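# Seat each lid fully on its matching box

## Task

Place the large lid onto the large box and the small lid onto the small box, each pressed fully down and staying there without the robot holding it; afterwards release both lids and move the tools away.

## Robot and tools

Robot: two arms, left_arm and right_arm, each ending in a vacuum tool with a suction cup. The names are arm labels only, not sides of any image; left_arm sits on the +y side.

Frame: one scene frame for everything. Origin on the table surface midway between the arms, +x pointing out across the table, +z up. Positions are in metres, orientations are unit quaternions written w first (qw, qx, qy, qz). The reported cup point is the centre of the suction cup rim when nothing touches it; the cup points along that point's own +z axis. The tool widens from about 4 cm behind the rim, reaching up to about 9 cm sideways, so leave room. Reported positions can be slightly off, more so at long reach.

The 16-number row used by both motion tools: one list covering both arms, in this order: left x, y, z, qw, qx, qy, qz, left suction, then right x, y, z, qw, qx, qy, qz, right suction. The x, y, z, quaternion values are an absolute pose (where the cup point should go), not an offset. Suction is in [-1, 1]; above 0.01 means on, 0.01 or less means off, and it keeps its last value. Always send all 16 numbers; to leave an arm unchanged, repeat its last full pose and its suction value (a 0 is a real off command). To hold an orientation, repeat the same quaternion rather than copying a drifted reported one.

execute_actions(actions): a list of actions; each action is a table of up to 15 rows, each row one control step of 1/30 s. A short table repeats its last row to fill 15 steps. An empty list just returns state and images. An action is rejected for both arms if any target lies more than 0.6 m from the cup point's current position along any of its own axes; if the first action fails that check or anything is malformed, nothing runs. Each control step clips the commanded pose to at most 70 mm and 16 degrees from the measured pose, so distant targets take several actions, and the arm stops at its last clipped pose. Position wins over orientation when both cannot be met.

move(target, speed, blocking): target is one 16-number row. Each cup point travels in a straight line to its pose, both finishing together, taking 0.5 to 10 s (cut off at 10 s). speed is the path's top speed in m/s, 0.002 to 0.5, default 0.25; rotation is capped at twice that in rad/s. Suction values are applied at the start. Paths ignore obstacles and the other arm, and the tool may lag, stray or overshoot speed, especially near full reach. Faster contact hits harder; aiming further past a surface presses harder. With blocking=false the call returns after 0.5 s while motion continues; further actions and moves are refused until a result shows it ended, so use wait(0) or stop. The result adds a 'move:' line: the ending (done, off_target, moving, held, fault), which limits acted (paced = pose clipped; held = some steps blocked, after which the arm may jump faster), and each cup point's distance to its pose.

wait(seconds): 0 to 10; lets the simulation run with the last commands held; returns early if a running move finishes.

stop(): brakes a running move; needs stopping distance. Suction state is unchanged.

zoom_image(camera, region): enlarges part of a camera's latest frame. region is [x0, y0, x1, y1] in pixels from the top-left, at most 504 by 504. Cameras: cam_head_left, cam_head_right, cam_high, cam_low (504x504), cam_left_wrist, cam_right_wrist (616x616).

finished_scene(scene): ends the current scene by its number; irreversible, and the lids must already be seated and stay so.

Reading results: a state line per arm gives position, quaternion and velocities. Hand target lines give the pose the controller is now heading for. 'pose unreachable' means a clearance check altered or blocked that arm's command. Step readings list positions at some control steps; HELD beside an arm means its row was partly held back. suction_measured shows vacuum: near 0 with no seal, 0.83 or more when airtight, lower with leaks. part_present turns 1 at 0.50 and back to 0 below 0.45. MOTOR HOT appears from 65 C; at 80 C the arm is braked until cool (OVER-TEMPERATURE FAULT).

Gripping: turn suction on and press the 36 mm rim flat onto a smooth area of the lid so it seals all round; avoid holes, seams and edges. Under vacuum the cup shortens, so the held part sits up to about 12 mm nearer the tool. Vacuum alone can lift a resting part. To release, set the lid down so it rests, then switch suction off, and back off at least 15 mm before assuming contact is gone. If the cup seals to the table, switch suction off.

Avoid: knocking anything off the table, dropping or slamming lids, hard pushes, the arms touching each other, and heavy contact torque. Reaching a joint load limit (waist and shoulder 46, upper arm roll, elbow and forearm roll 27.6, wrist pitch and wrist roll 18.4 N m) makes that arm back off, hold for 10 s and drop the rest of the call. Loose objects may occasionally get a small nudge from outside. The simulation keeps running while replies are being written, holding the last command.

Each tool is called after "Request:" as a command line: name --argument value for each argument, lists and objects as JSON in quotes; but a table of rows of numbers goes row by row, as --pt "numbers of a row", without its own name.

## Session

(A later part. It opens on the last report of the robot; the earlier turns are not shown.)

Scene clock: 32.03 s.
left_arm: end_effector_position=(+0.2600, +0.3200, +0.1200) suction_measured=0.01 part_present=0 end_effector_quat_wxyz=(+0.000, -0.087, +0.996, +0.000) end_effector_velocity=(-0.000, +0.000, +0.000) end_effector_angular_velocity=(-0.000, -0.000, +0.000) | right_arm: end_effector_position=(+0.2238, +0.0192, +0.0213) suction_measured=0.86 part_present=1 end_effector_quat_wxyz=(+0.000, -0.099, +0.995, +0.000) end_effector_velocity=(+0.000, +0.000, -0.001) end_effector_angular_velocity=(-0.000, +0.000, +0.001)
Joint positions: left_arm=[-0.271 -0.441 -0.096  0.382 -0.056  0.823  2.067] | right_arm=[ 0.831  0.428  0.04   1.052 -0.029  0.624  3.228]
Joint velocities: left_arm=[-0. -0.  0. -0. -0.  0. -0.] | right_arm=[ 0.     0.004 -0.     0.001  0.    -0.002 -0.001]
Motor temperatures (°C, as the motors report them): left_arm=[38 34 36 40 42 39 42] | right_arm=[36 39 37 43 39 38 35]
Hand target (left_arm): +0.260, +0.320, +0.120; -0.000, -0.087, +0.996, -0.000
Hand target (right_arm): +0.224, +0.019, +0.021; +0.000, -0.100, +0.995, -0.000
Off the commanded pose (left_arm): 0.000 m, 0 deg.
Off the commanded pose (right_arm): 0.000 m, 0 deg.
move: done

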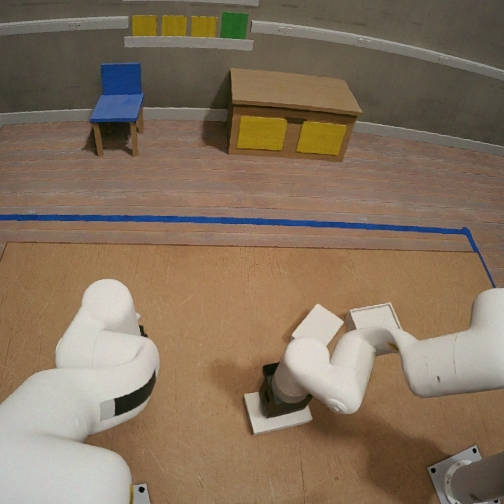

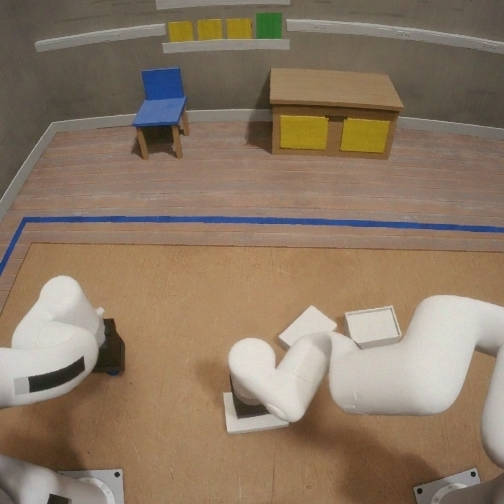

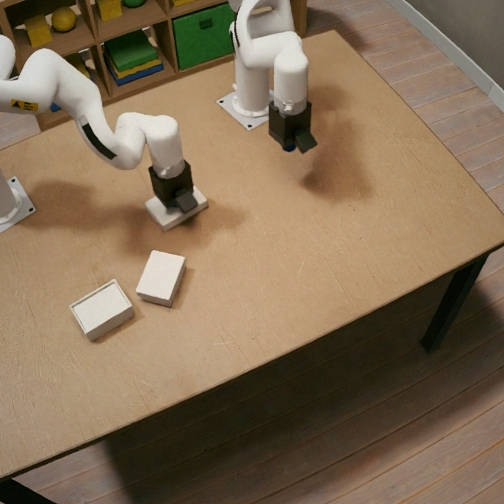

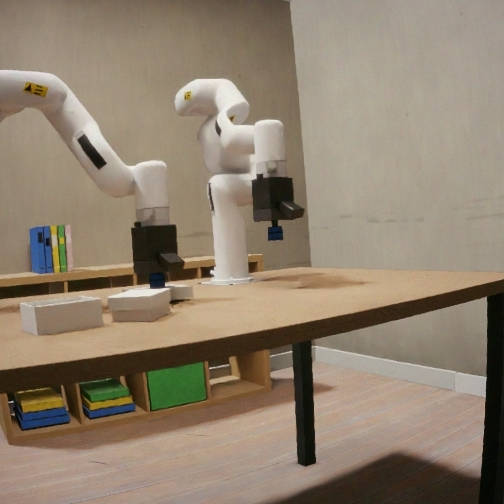

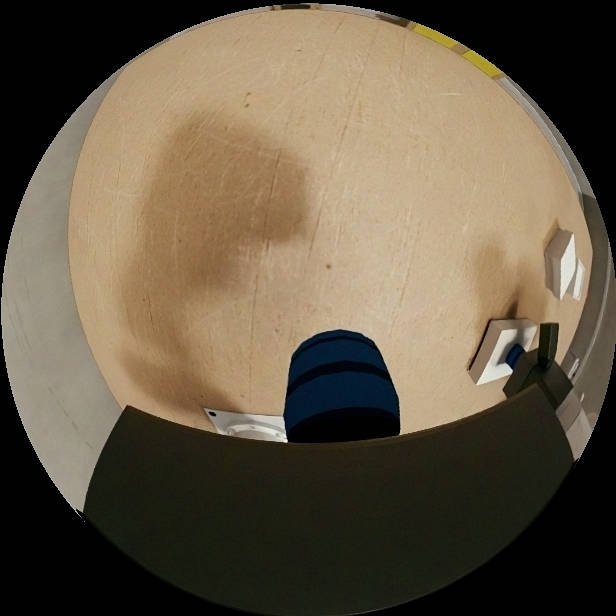

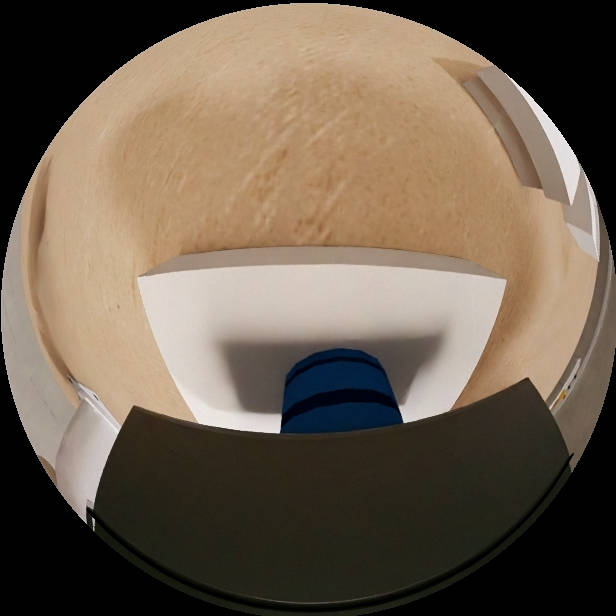

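Request:
move --target '[0.26,0.32,0.12,0,-0.0872,0.9962,0,0, 0.23,0.005,0.085,0,-0.0906,0.9959,0,1]' --speed 0.2

Request:
move --target '[0.26,0.32,0.12,0,-0.0872,0.9962,0,0, 0.4286,-0.2562,0.082,0,-0.0906,0.9959,0,1]' --speed 0.35

Request:
move --target '[0.26,0.32,0.12,0,-0.0872,0.9962,0,0, 0.4286,-0.2562,0.072,0,-0.0906,0.9959,0,1]' --speed 0.05

Request:
zoom_image --camera "cam_right_wrist" --region '[130, 220, 310, 290]'

Request:
zoom_image --camera "cam_right_wrist" --region '[335, 220, 515, 290]'

Request:
zoom_image --camera "cam_low" --region '[5, 260, 115, 345]'

Request:
zoom_image --camera "cam_low" --region '[95, 250, 185, 330]'

Scene clock: 33.70 s.
left_arm: end_effector_position=(+0.2600, +0.3200, +0.1200) suction_measured=0.01 part_present=0 end_effector_quat_wxyz=(-0.000, -0.087, +0.996, +0.000) end_effector_velocity=(-0.000, +0.000, -0.000) end_effector_angular_velocity=(-0.000, +0.000, +0.001) | right_arm: end_effector_position=(+0.2296, +0.0049, +0.0844) suction_measured=0.91 part_present=1 end_effector_quat_wxyz=(-0.001, -0.091, +0.996, -0.000) end_effector_velocity=(+0.002, +0.000, +0.004) end_effector_angular_velocity=(+0.002, -0.003, -0.001)
Joint positions: left_arm=[-0.271 -0.441 -0.096  0.382 -0.056  0.823  2.067] | right_arm=[ 0.812  0.274  0.035  1.042 -0.013  0.769  3.21 ]
Joint velocities: left_arm=[ 0. -0.  0. -0. -0.  0.  0.] | right_arm=[-0.001 -0.006 -0.001  0.003 -0.001  0.005 -0.001]
Motor temperatures (°C, as the motors report them): left_arm=[38 34 36 41 42 39 42] | right_arm=[36 39 37 43 39 38 35]
Hand target (left_arm): +0.260, +0.320, +0.120; -0.000, -0.087, +0.996, +0.000
Hand target (right_arm): +0.230, +0.005, +0.085; -0.000, -0.091, +0.996, +0.000
Off the commanded pose (left_arm): 0.000 m, 0 deg.
Off the commanded pose (right_arm): 0.001 m, 0 deg.
move: done

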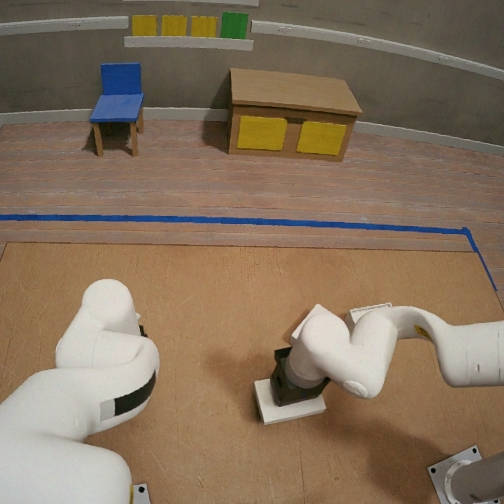

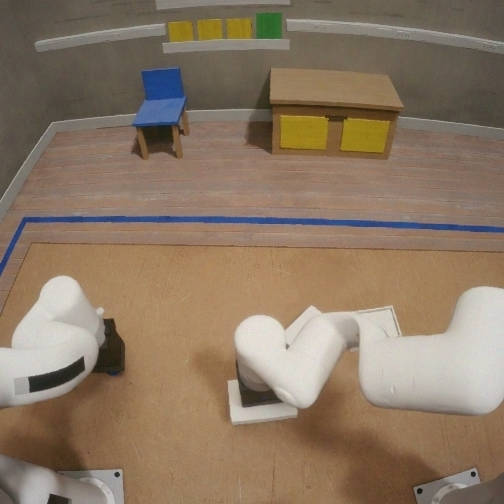

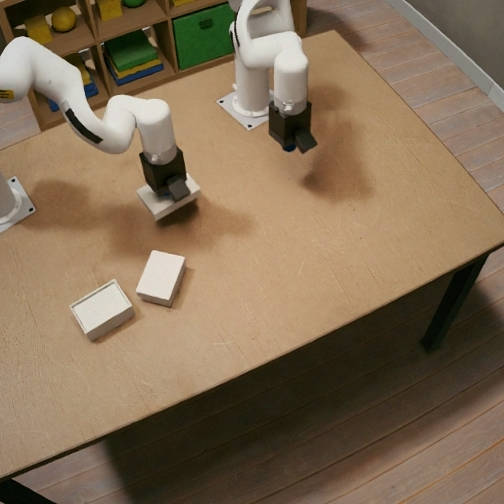

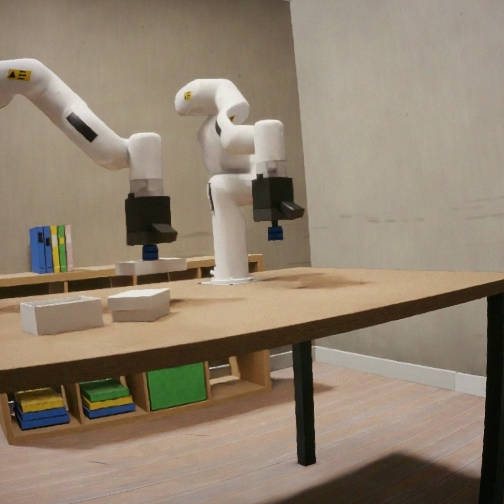

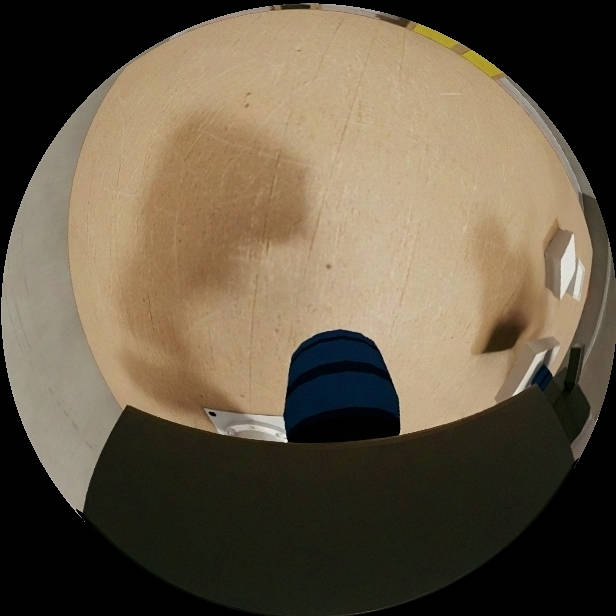

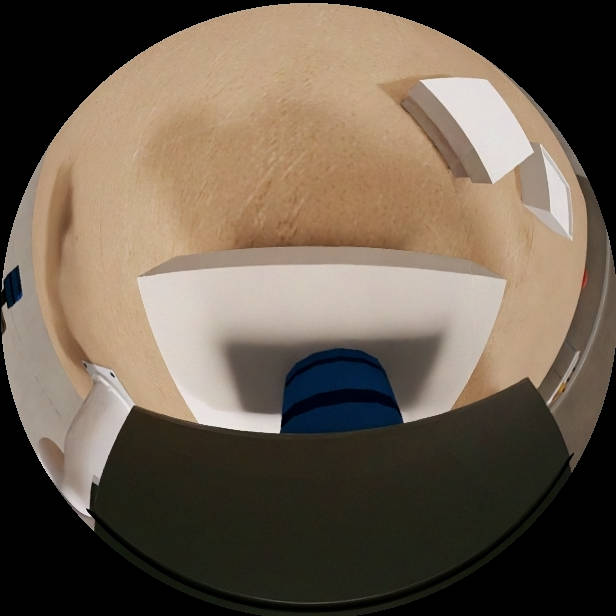

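Scene clock: 35.33 s.
left_arm: end_effector_position=(+0.2600, +0.3200, +0.1200) suction_measured=0.01 part_present=0 end_effector_quat_wxyz=(-0.000, -0.087, +0.996, +0.000) end_effector_velocity=(+0.000, +0.000, +0.000) end_effector_angular_velocity=(-0.000, -0.001, +0.001) | right_arm: end_effector_position=(+0.4272, -0.2563, +0.0821) suction_measured=0.91 part_present=1 end_effector_quat_wxyz=(+0.000, -0.091, +0.996, +0.000) end_effector_velocity=(+0.001, -0.003, -0.000) end_effector_angular_velocity=(-0.001, +0.002, -0.003)
Joint positions: left_arm=[-0.271 -0.441 -0.096  0.382 -0.056  0.823  2.067] | right_arm=[ 0.386  0.244 -0.224  0.984  0.08   0.746  2.464]
Joint velocities: left_arm=[ 0.    -0.002  0.001 -0.     0.    -0.     0.   ] | right_arm=[-0.004  0.002 -0.002  0.003  0.001  0.003 -0.003]
Motor temperatures (°C, as the motors report them): left_arm=[38 34 36 41 42 39 42] | right_arm=[36 39 37 43 39 38 35]
Hand target (left_arm): +0.260, +0.320, +0.120; +0.000, -0.087, +0.996, -0.000
Hand target (right_arm): +0.427, -0.257, +0.082; +0.000, -0.091, +0.996, +0.000
Off the commanded pose (left_arm): 0.000 m, 0 deg.
Off the commanded pose (right_arm): 0.001 m, 0 deg.
move: done

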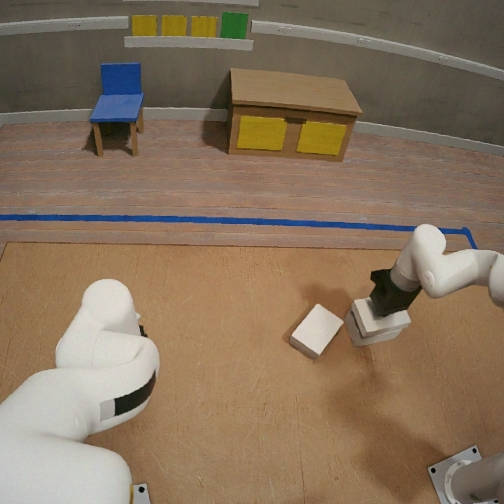

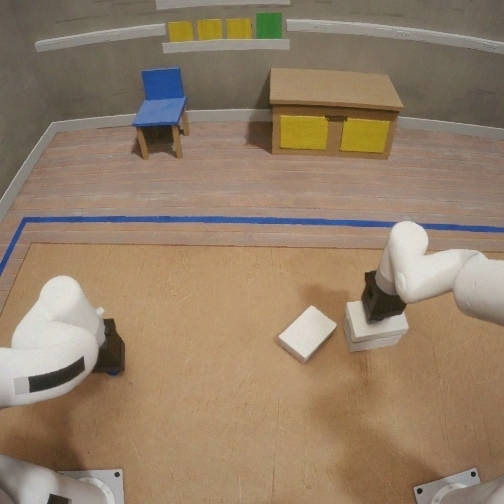

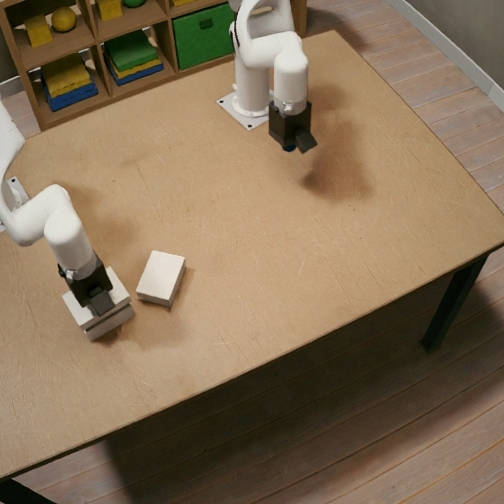

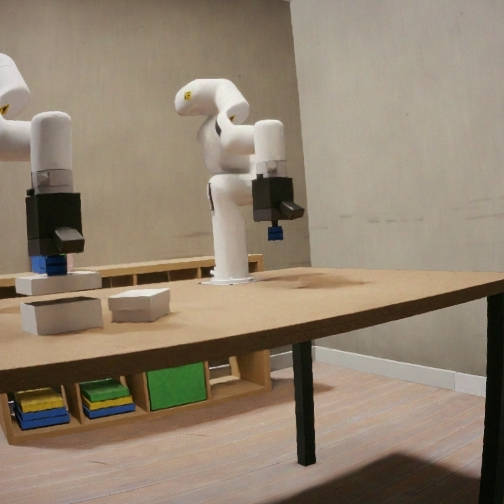

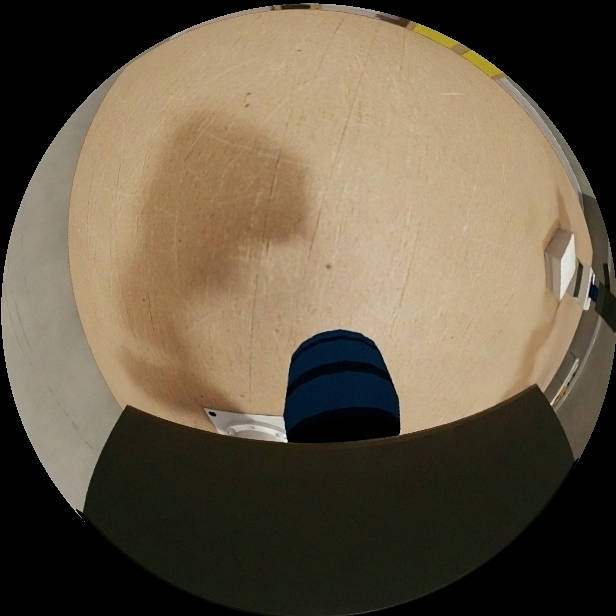

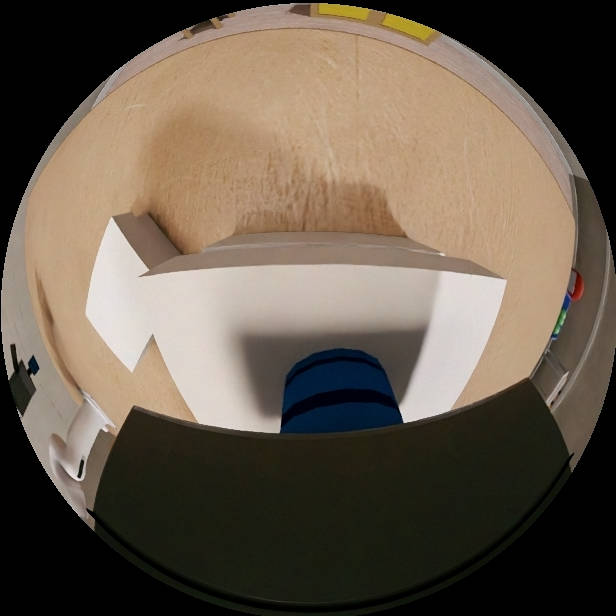

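Scene clock: 36.10 s.
left_arm: end_effector_position=(+0.2600, +0.3200, +0.1200) suction_measured=0.01 part_present=0 end_effector_quat_wxyz=(-0.000, -0.087, +0.996, -0.000) end_effector_velocity=(+0.000, +0.000, +0.000) end_effector_angular_velocity=(-0.000, -0.000, +0.001) | right_arm: end_effector_position=(+0.4286, -0.2562, +0.0722) suction_measured=0.91 part_present=1 end_effector_quat_wxyz=(+0.000, -0.091, +0.996, -0.000) end_effector_velocity=(+0.001, +0.000, -0.000) end_effector_angular_velocity=(+0.001, -0.000, -0.001)
Joint positions: left_arm=[-0.271 -0.441 -0.096  0.382 -0.056  0.823  2.067] | right_arm=[ 0.383  0.268 -0.221  0.983  0.088  0.723  2.459]
Joint velocities: left_arm=[-0.     0.     0.001  0.     0.    -0.    -0.   ] | right_arm=[-0.001  0.002  0.     0.002  0.002 -0.001 -0.001]
Motor temperatures (°C, as the motors report them): left_arm=[38 34 36 41 42 39 42] | right_arm=[36 39 37 43 39 38 35]
Hand target (left_arm): +0.260, +0.320, +0.120; -0.000, -0.087, +0.996, +0.000
Hand target (right_arm): +0.429, -0.256, +0.072; +0.000, -0.091, +0.996, -0.000
Off the commanded pose (left_arm): 0.000 m, 0 deg.
Off the commanded pose (right_arm): 0.000 m, 0 deg.
move: done

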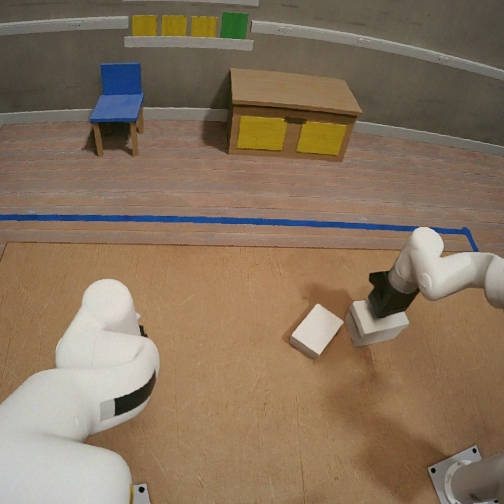

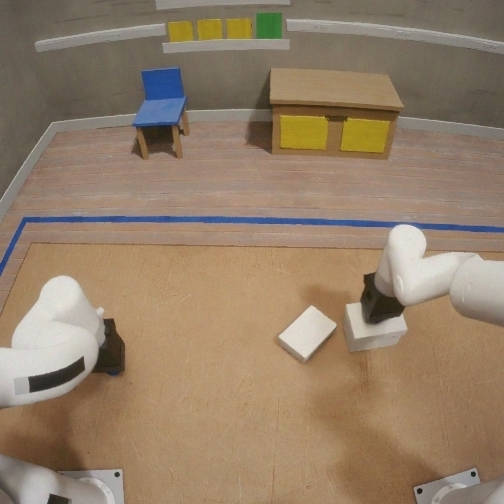

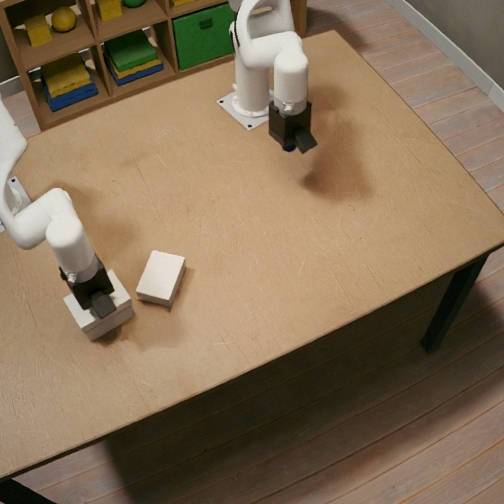

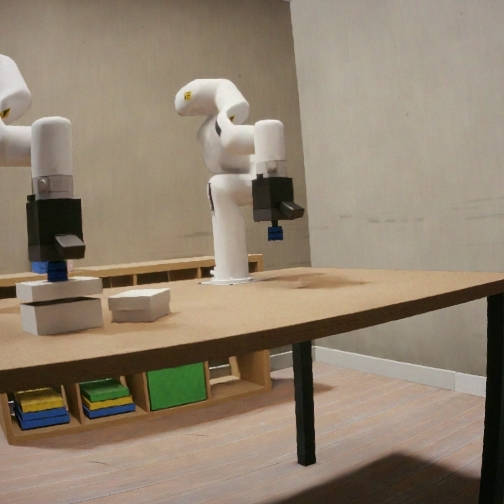

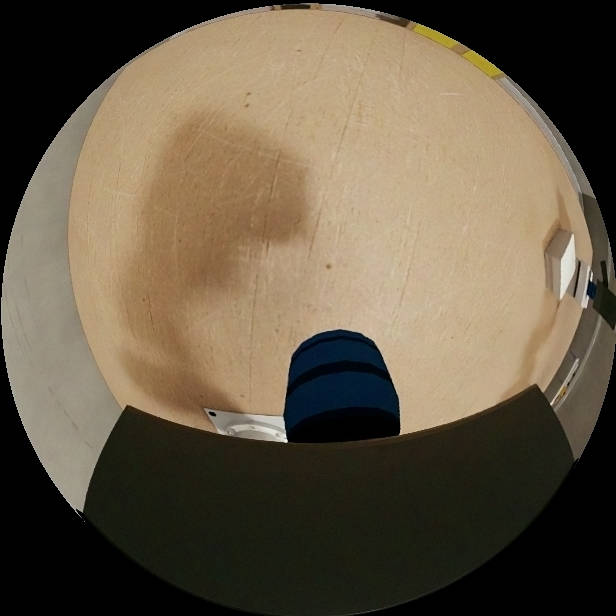

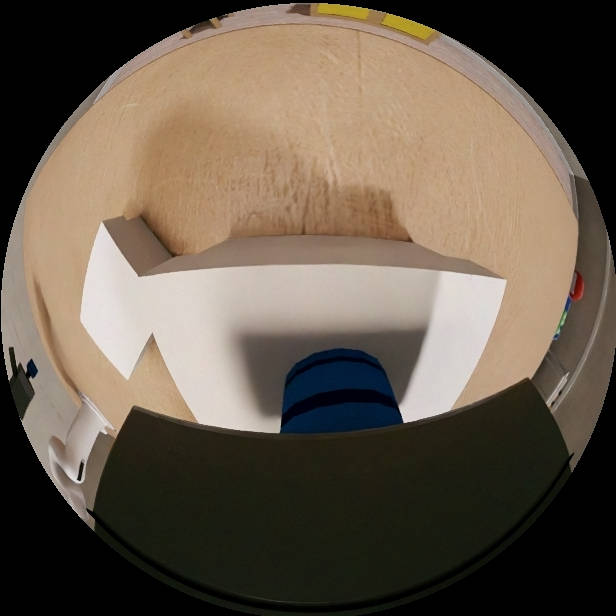

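Region (130, 220, 310, 290) of cam_right_wrist's 616x616 image, scaled by 2.800, with more detail than that image has.

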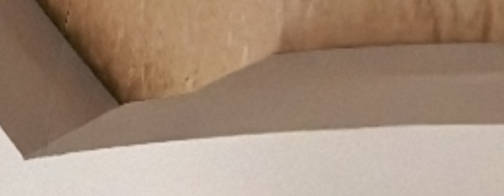

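Region (335, 220, 515, 290) of cam_right_wrist's 616x616 image, scaled by 2.800, with more detail than that image has.

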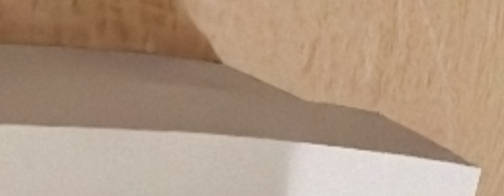

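Region (5, 260, 115, 345) of cam_low's 504x504 image, scaled by 4.582, with more detail than that image has; it fills the top 389 rows of this view, and the rest is white.

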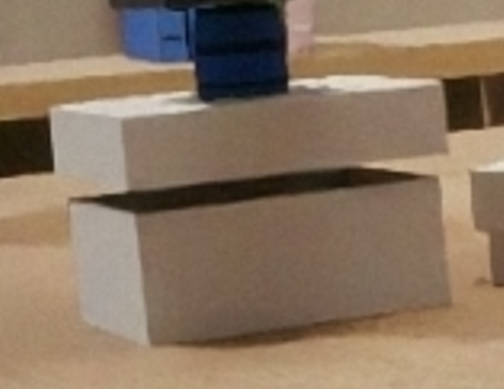

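Region (95, 250, 185, 330) of cam_low's 504x504 image, scaled by 5.600, with more detail than that image has.

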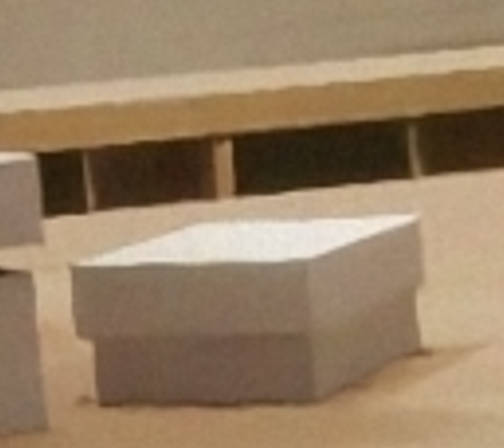

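Request:
move --target '[0.26,0.32,0.12,0,-0.0872,0.9962,0,0, 0.4293,-0.2563,0.057,0,-0.0889,0.996,0,1]' --speed 0.025

Request:
zoom_image --camera "cam_low" --region '[5, 260, 115, 345]'

Scene clock: 37.90 s.
left_arm: end_effector_position=(+0.2600, +0.3200, +0.1200) suction_measured=0.01 part_present=0 end_effector_quat_wxyz=(-0.000, -0.087, +0.996, +0.000) end_effector_velocity=(-0.000, -0.000, +0.000) end_effector_angular_velocity=(+0.000, -0.000, -0.001) | right_arm: end_effector_position=(+0.4293, -0.2563, +0.0572) suction_measured=0.91 part_present=1 end_effector_quat_wxyz=(+0.000, -0.089, +0.996, -0.000) end_effector_velocity=(+0.001, +0.000, -0.000) end_effector_angular_velocity=(+0.002, -0.002, -0.000)
Joint positions: left_arm=[-0.271 -0.441 -0.096  0.382 -0.056  0.823  2.067] | right_arm=[ 0.379  0.301 -0.217  0.977  0.101  0.685  2.453]
Joint velocities: left_arm=[-0.    -0.    -0.001  0.     0.     0.    -0.   ] | right_arm=[-0.001  0.002  0.001  0.     0.002 -0.005 -0.001]
Motor temperatures (°C, as the motors report them): left_arm=[38 34 36 41 42 39 42] | right_arm=[36 39 37 43 39 38 35]
Hand target (left_arm): +0.260, +0.320, +0.120; +0.000, -0.087, +0.996, -0.000
Hand target (right_arm): +0.429, -0.256, +0.057; +0.000, -0.089, +0.996, -0.000
Off the commanded pose (left_arm): 0.000 m, 0 deg.
Off the commanded pose (right_arm): 0.000 m, 0 deg.
move: done

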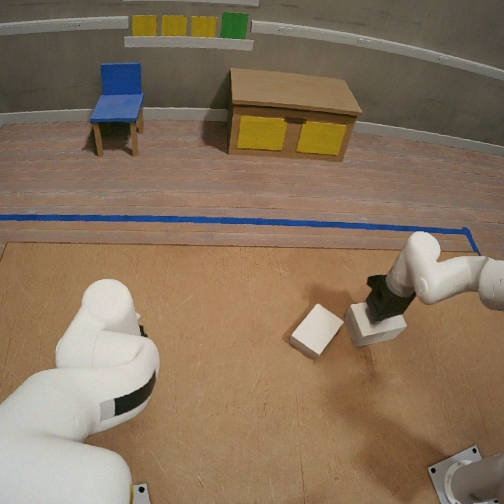

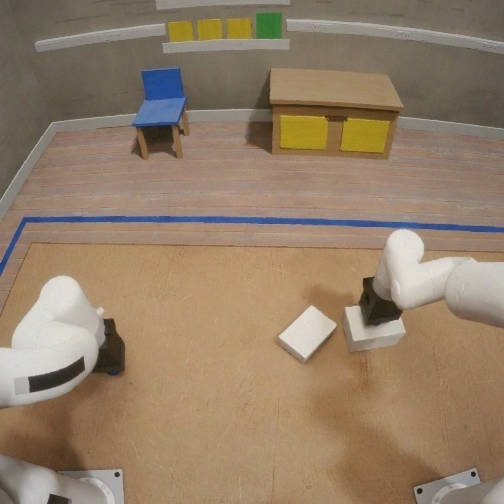

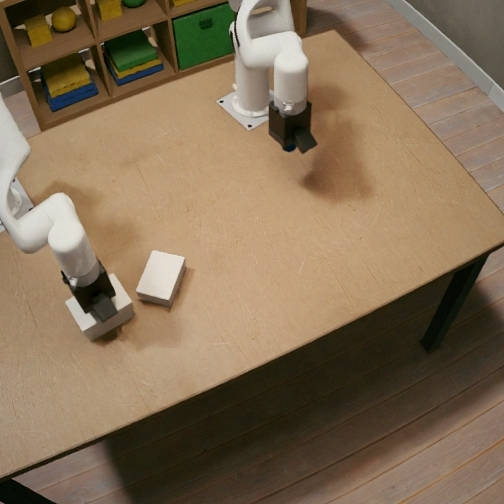

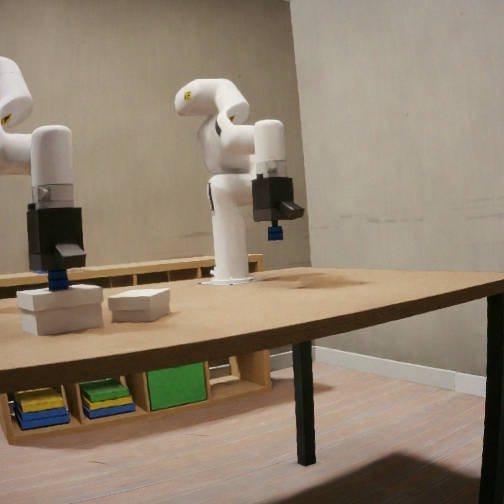

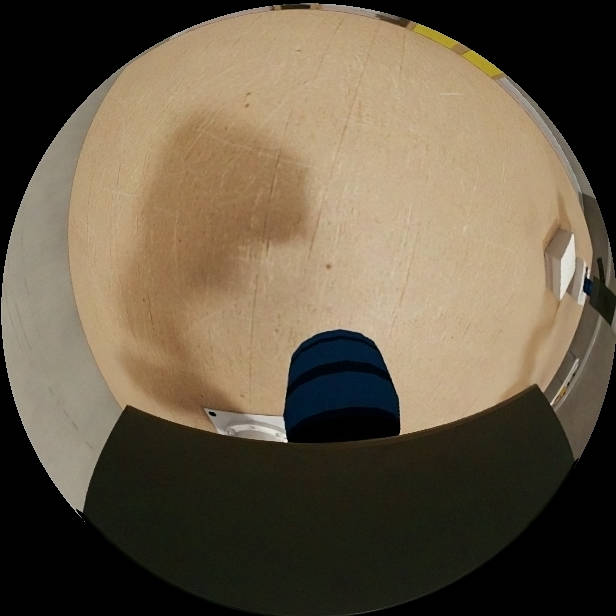

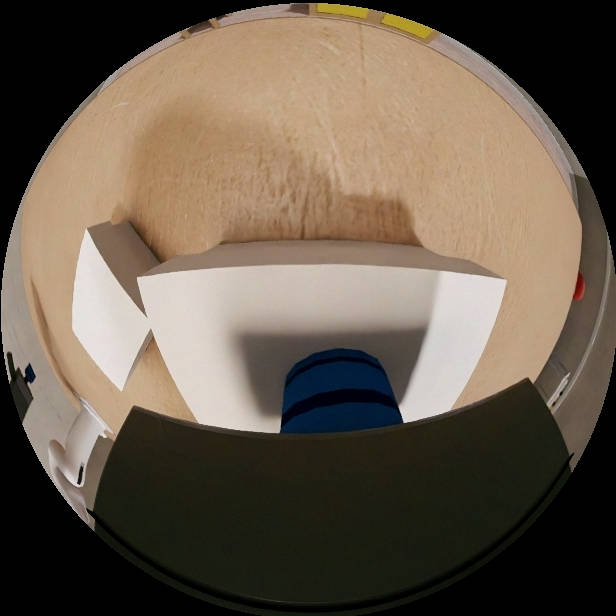

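Region (5, 260, 115, 345) of cam_low's 504x504 image, scaled by 4.582, with more detail than that image has; it fills the top 389 rows of this view, and the rest is white.

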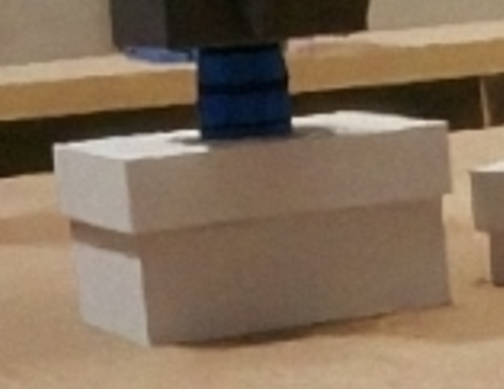

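Request:
move --target '[0.26,0.32,0.12,0,-0.0872,0.9962,0,0, 0.4293,-0.2563,0.0385,0,-0.0889,0.996,0,1]' --speed 0.03

Request:
zoom_image --camera "cam_low" --region '[5, 260, 115, 345]'

Request:
zoom_image --camera "cam_low" --region '[95, 250, 185, 330]'

Scene clock: 39.10 s.
left_arm: end_effector_position=(+0.2600, +0.3200, +0.1200) suction_measured=0.01 part_present=0 end_effector_quat_wxyz=(-0.000, -0.087, +0.996, +0.000) end_effector_velocity=(-0.000, +0.000, -0.000) end_effector_angular_velocity=(+0.000, +0.001, -0.000) | right_arm: end_effector_position=(+0.4295, -0.2563, +0.0392) suction_measured=0.91 part_present=1 end_effector_quat_wxyz=(+0.000, -0.089, +0.996, +0.000) end_effector_velocity=(-0.000, +0.000, -0.000) end_effector_angular_velocity=(+0.002, -0.000, -0.001)
Joint positions: left_arm=[-0.271 -0.441 -0.096  0.382 -0.056  0.823  2.067] | right_arm=[ 0.374  0.341 -0.209  0.971  0.117  0.639  2.442]
Joint velocities: left_arm=[ 0.     0.    -0.    -0.001 -0.     0.     0.   ] | right_arm=[-0.001  0.     0.001 -0.001  0.003 -0.001 -0.001]
Motor temperatures (°C, as the motors report them): left_arm=[38 34 36 41 42 39 42] | right_arm=[36 39 37 43 39 38 35]
Hand target (left_arm): +0.260, +0.320, +0.120; -0.000, -0.087, +0.996, +0.000
Hand target (right_arm): +0.429, -0.256, +0.039; +0.000, -0.089, +0.996, -0.000
Off the commanded pose (left_arm): 0.000 m, 0 deg.
Off the commanded pose (right_arm): 0.001 m, 0 deg.
move: done

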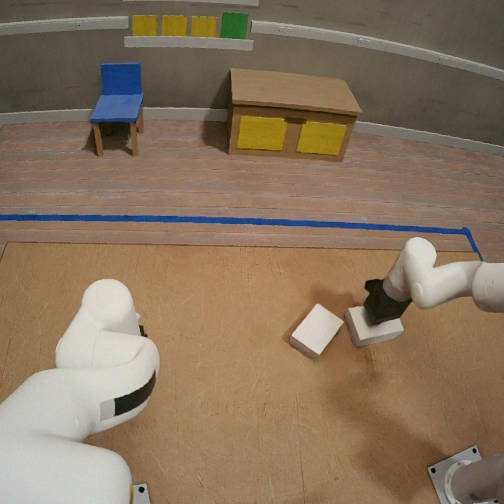

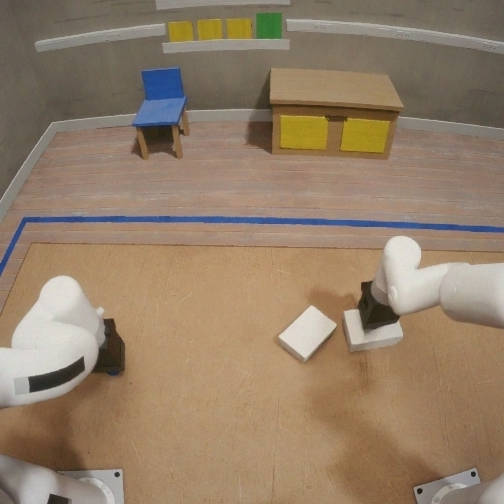

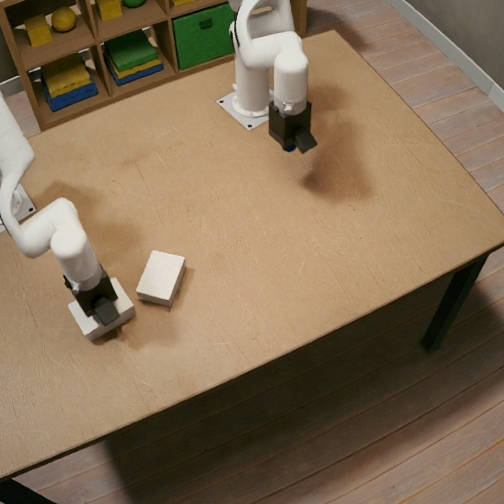

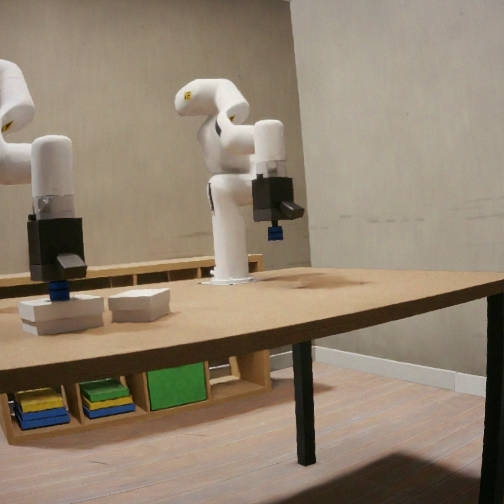

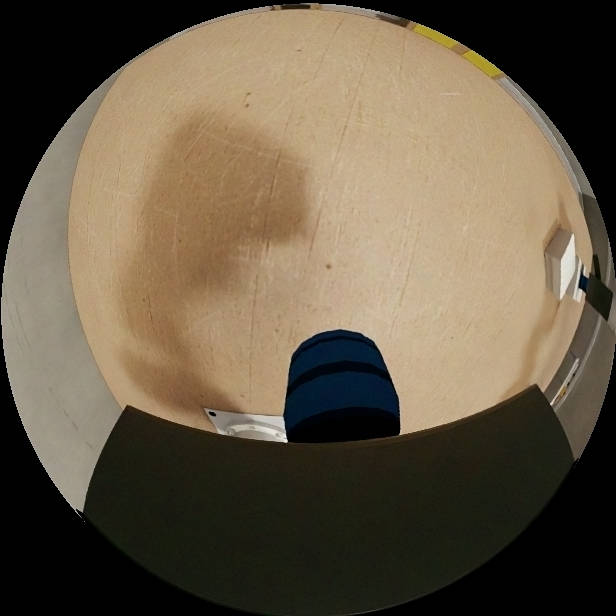

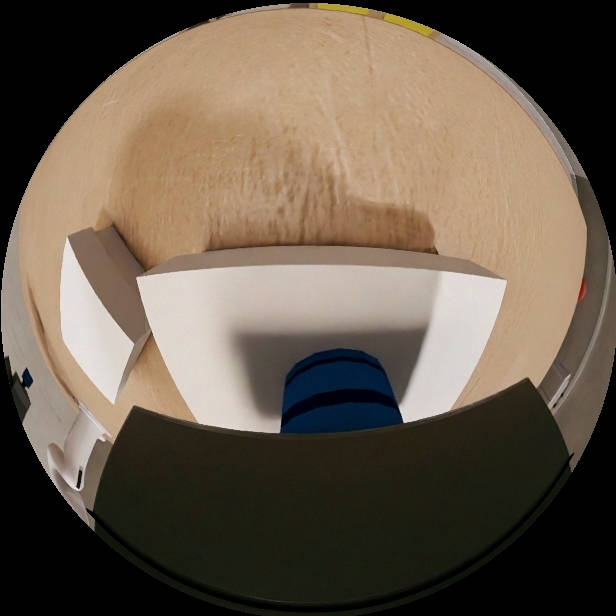

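Region (5, 260, 115, 345) of cam_low's 504x504 image, scaled by 4.582, with more detail than that image has; it fills the top 389 rows of this view, and the rest is white.

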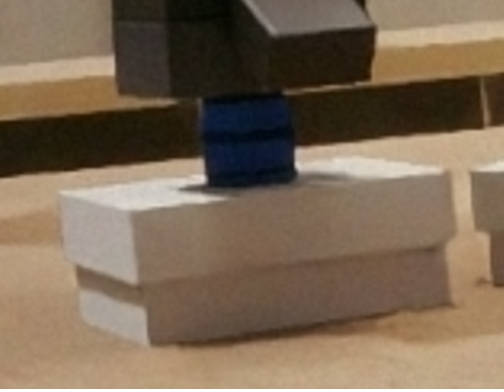

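Region (95, 250, 185, 330) of cam_low's 504x504 image, scaled by 5.600, with more detail than that image has.

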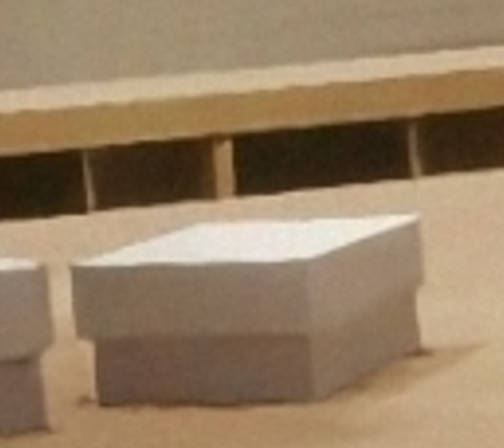

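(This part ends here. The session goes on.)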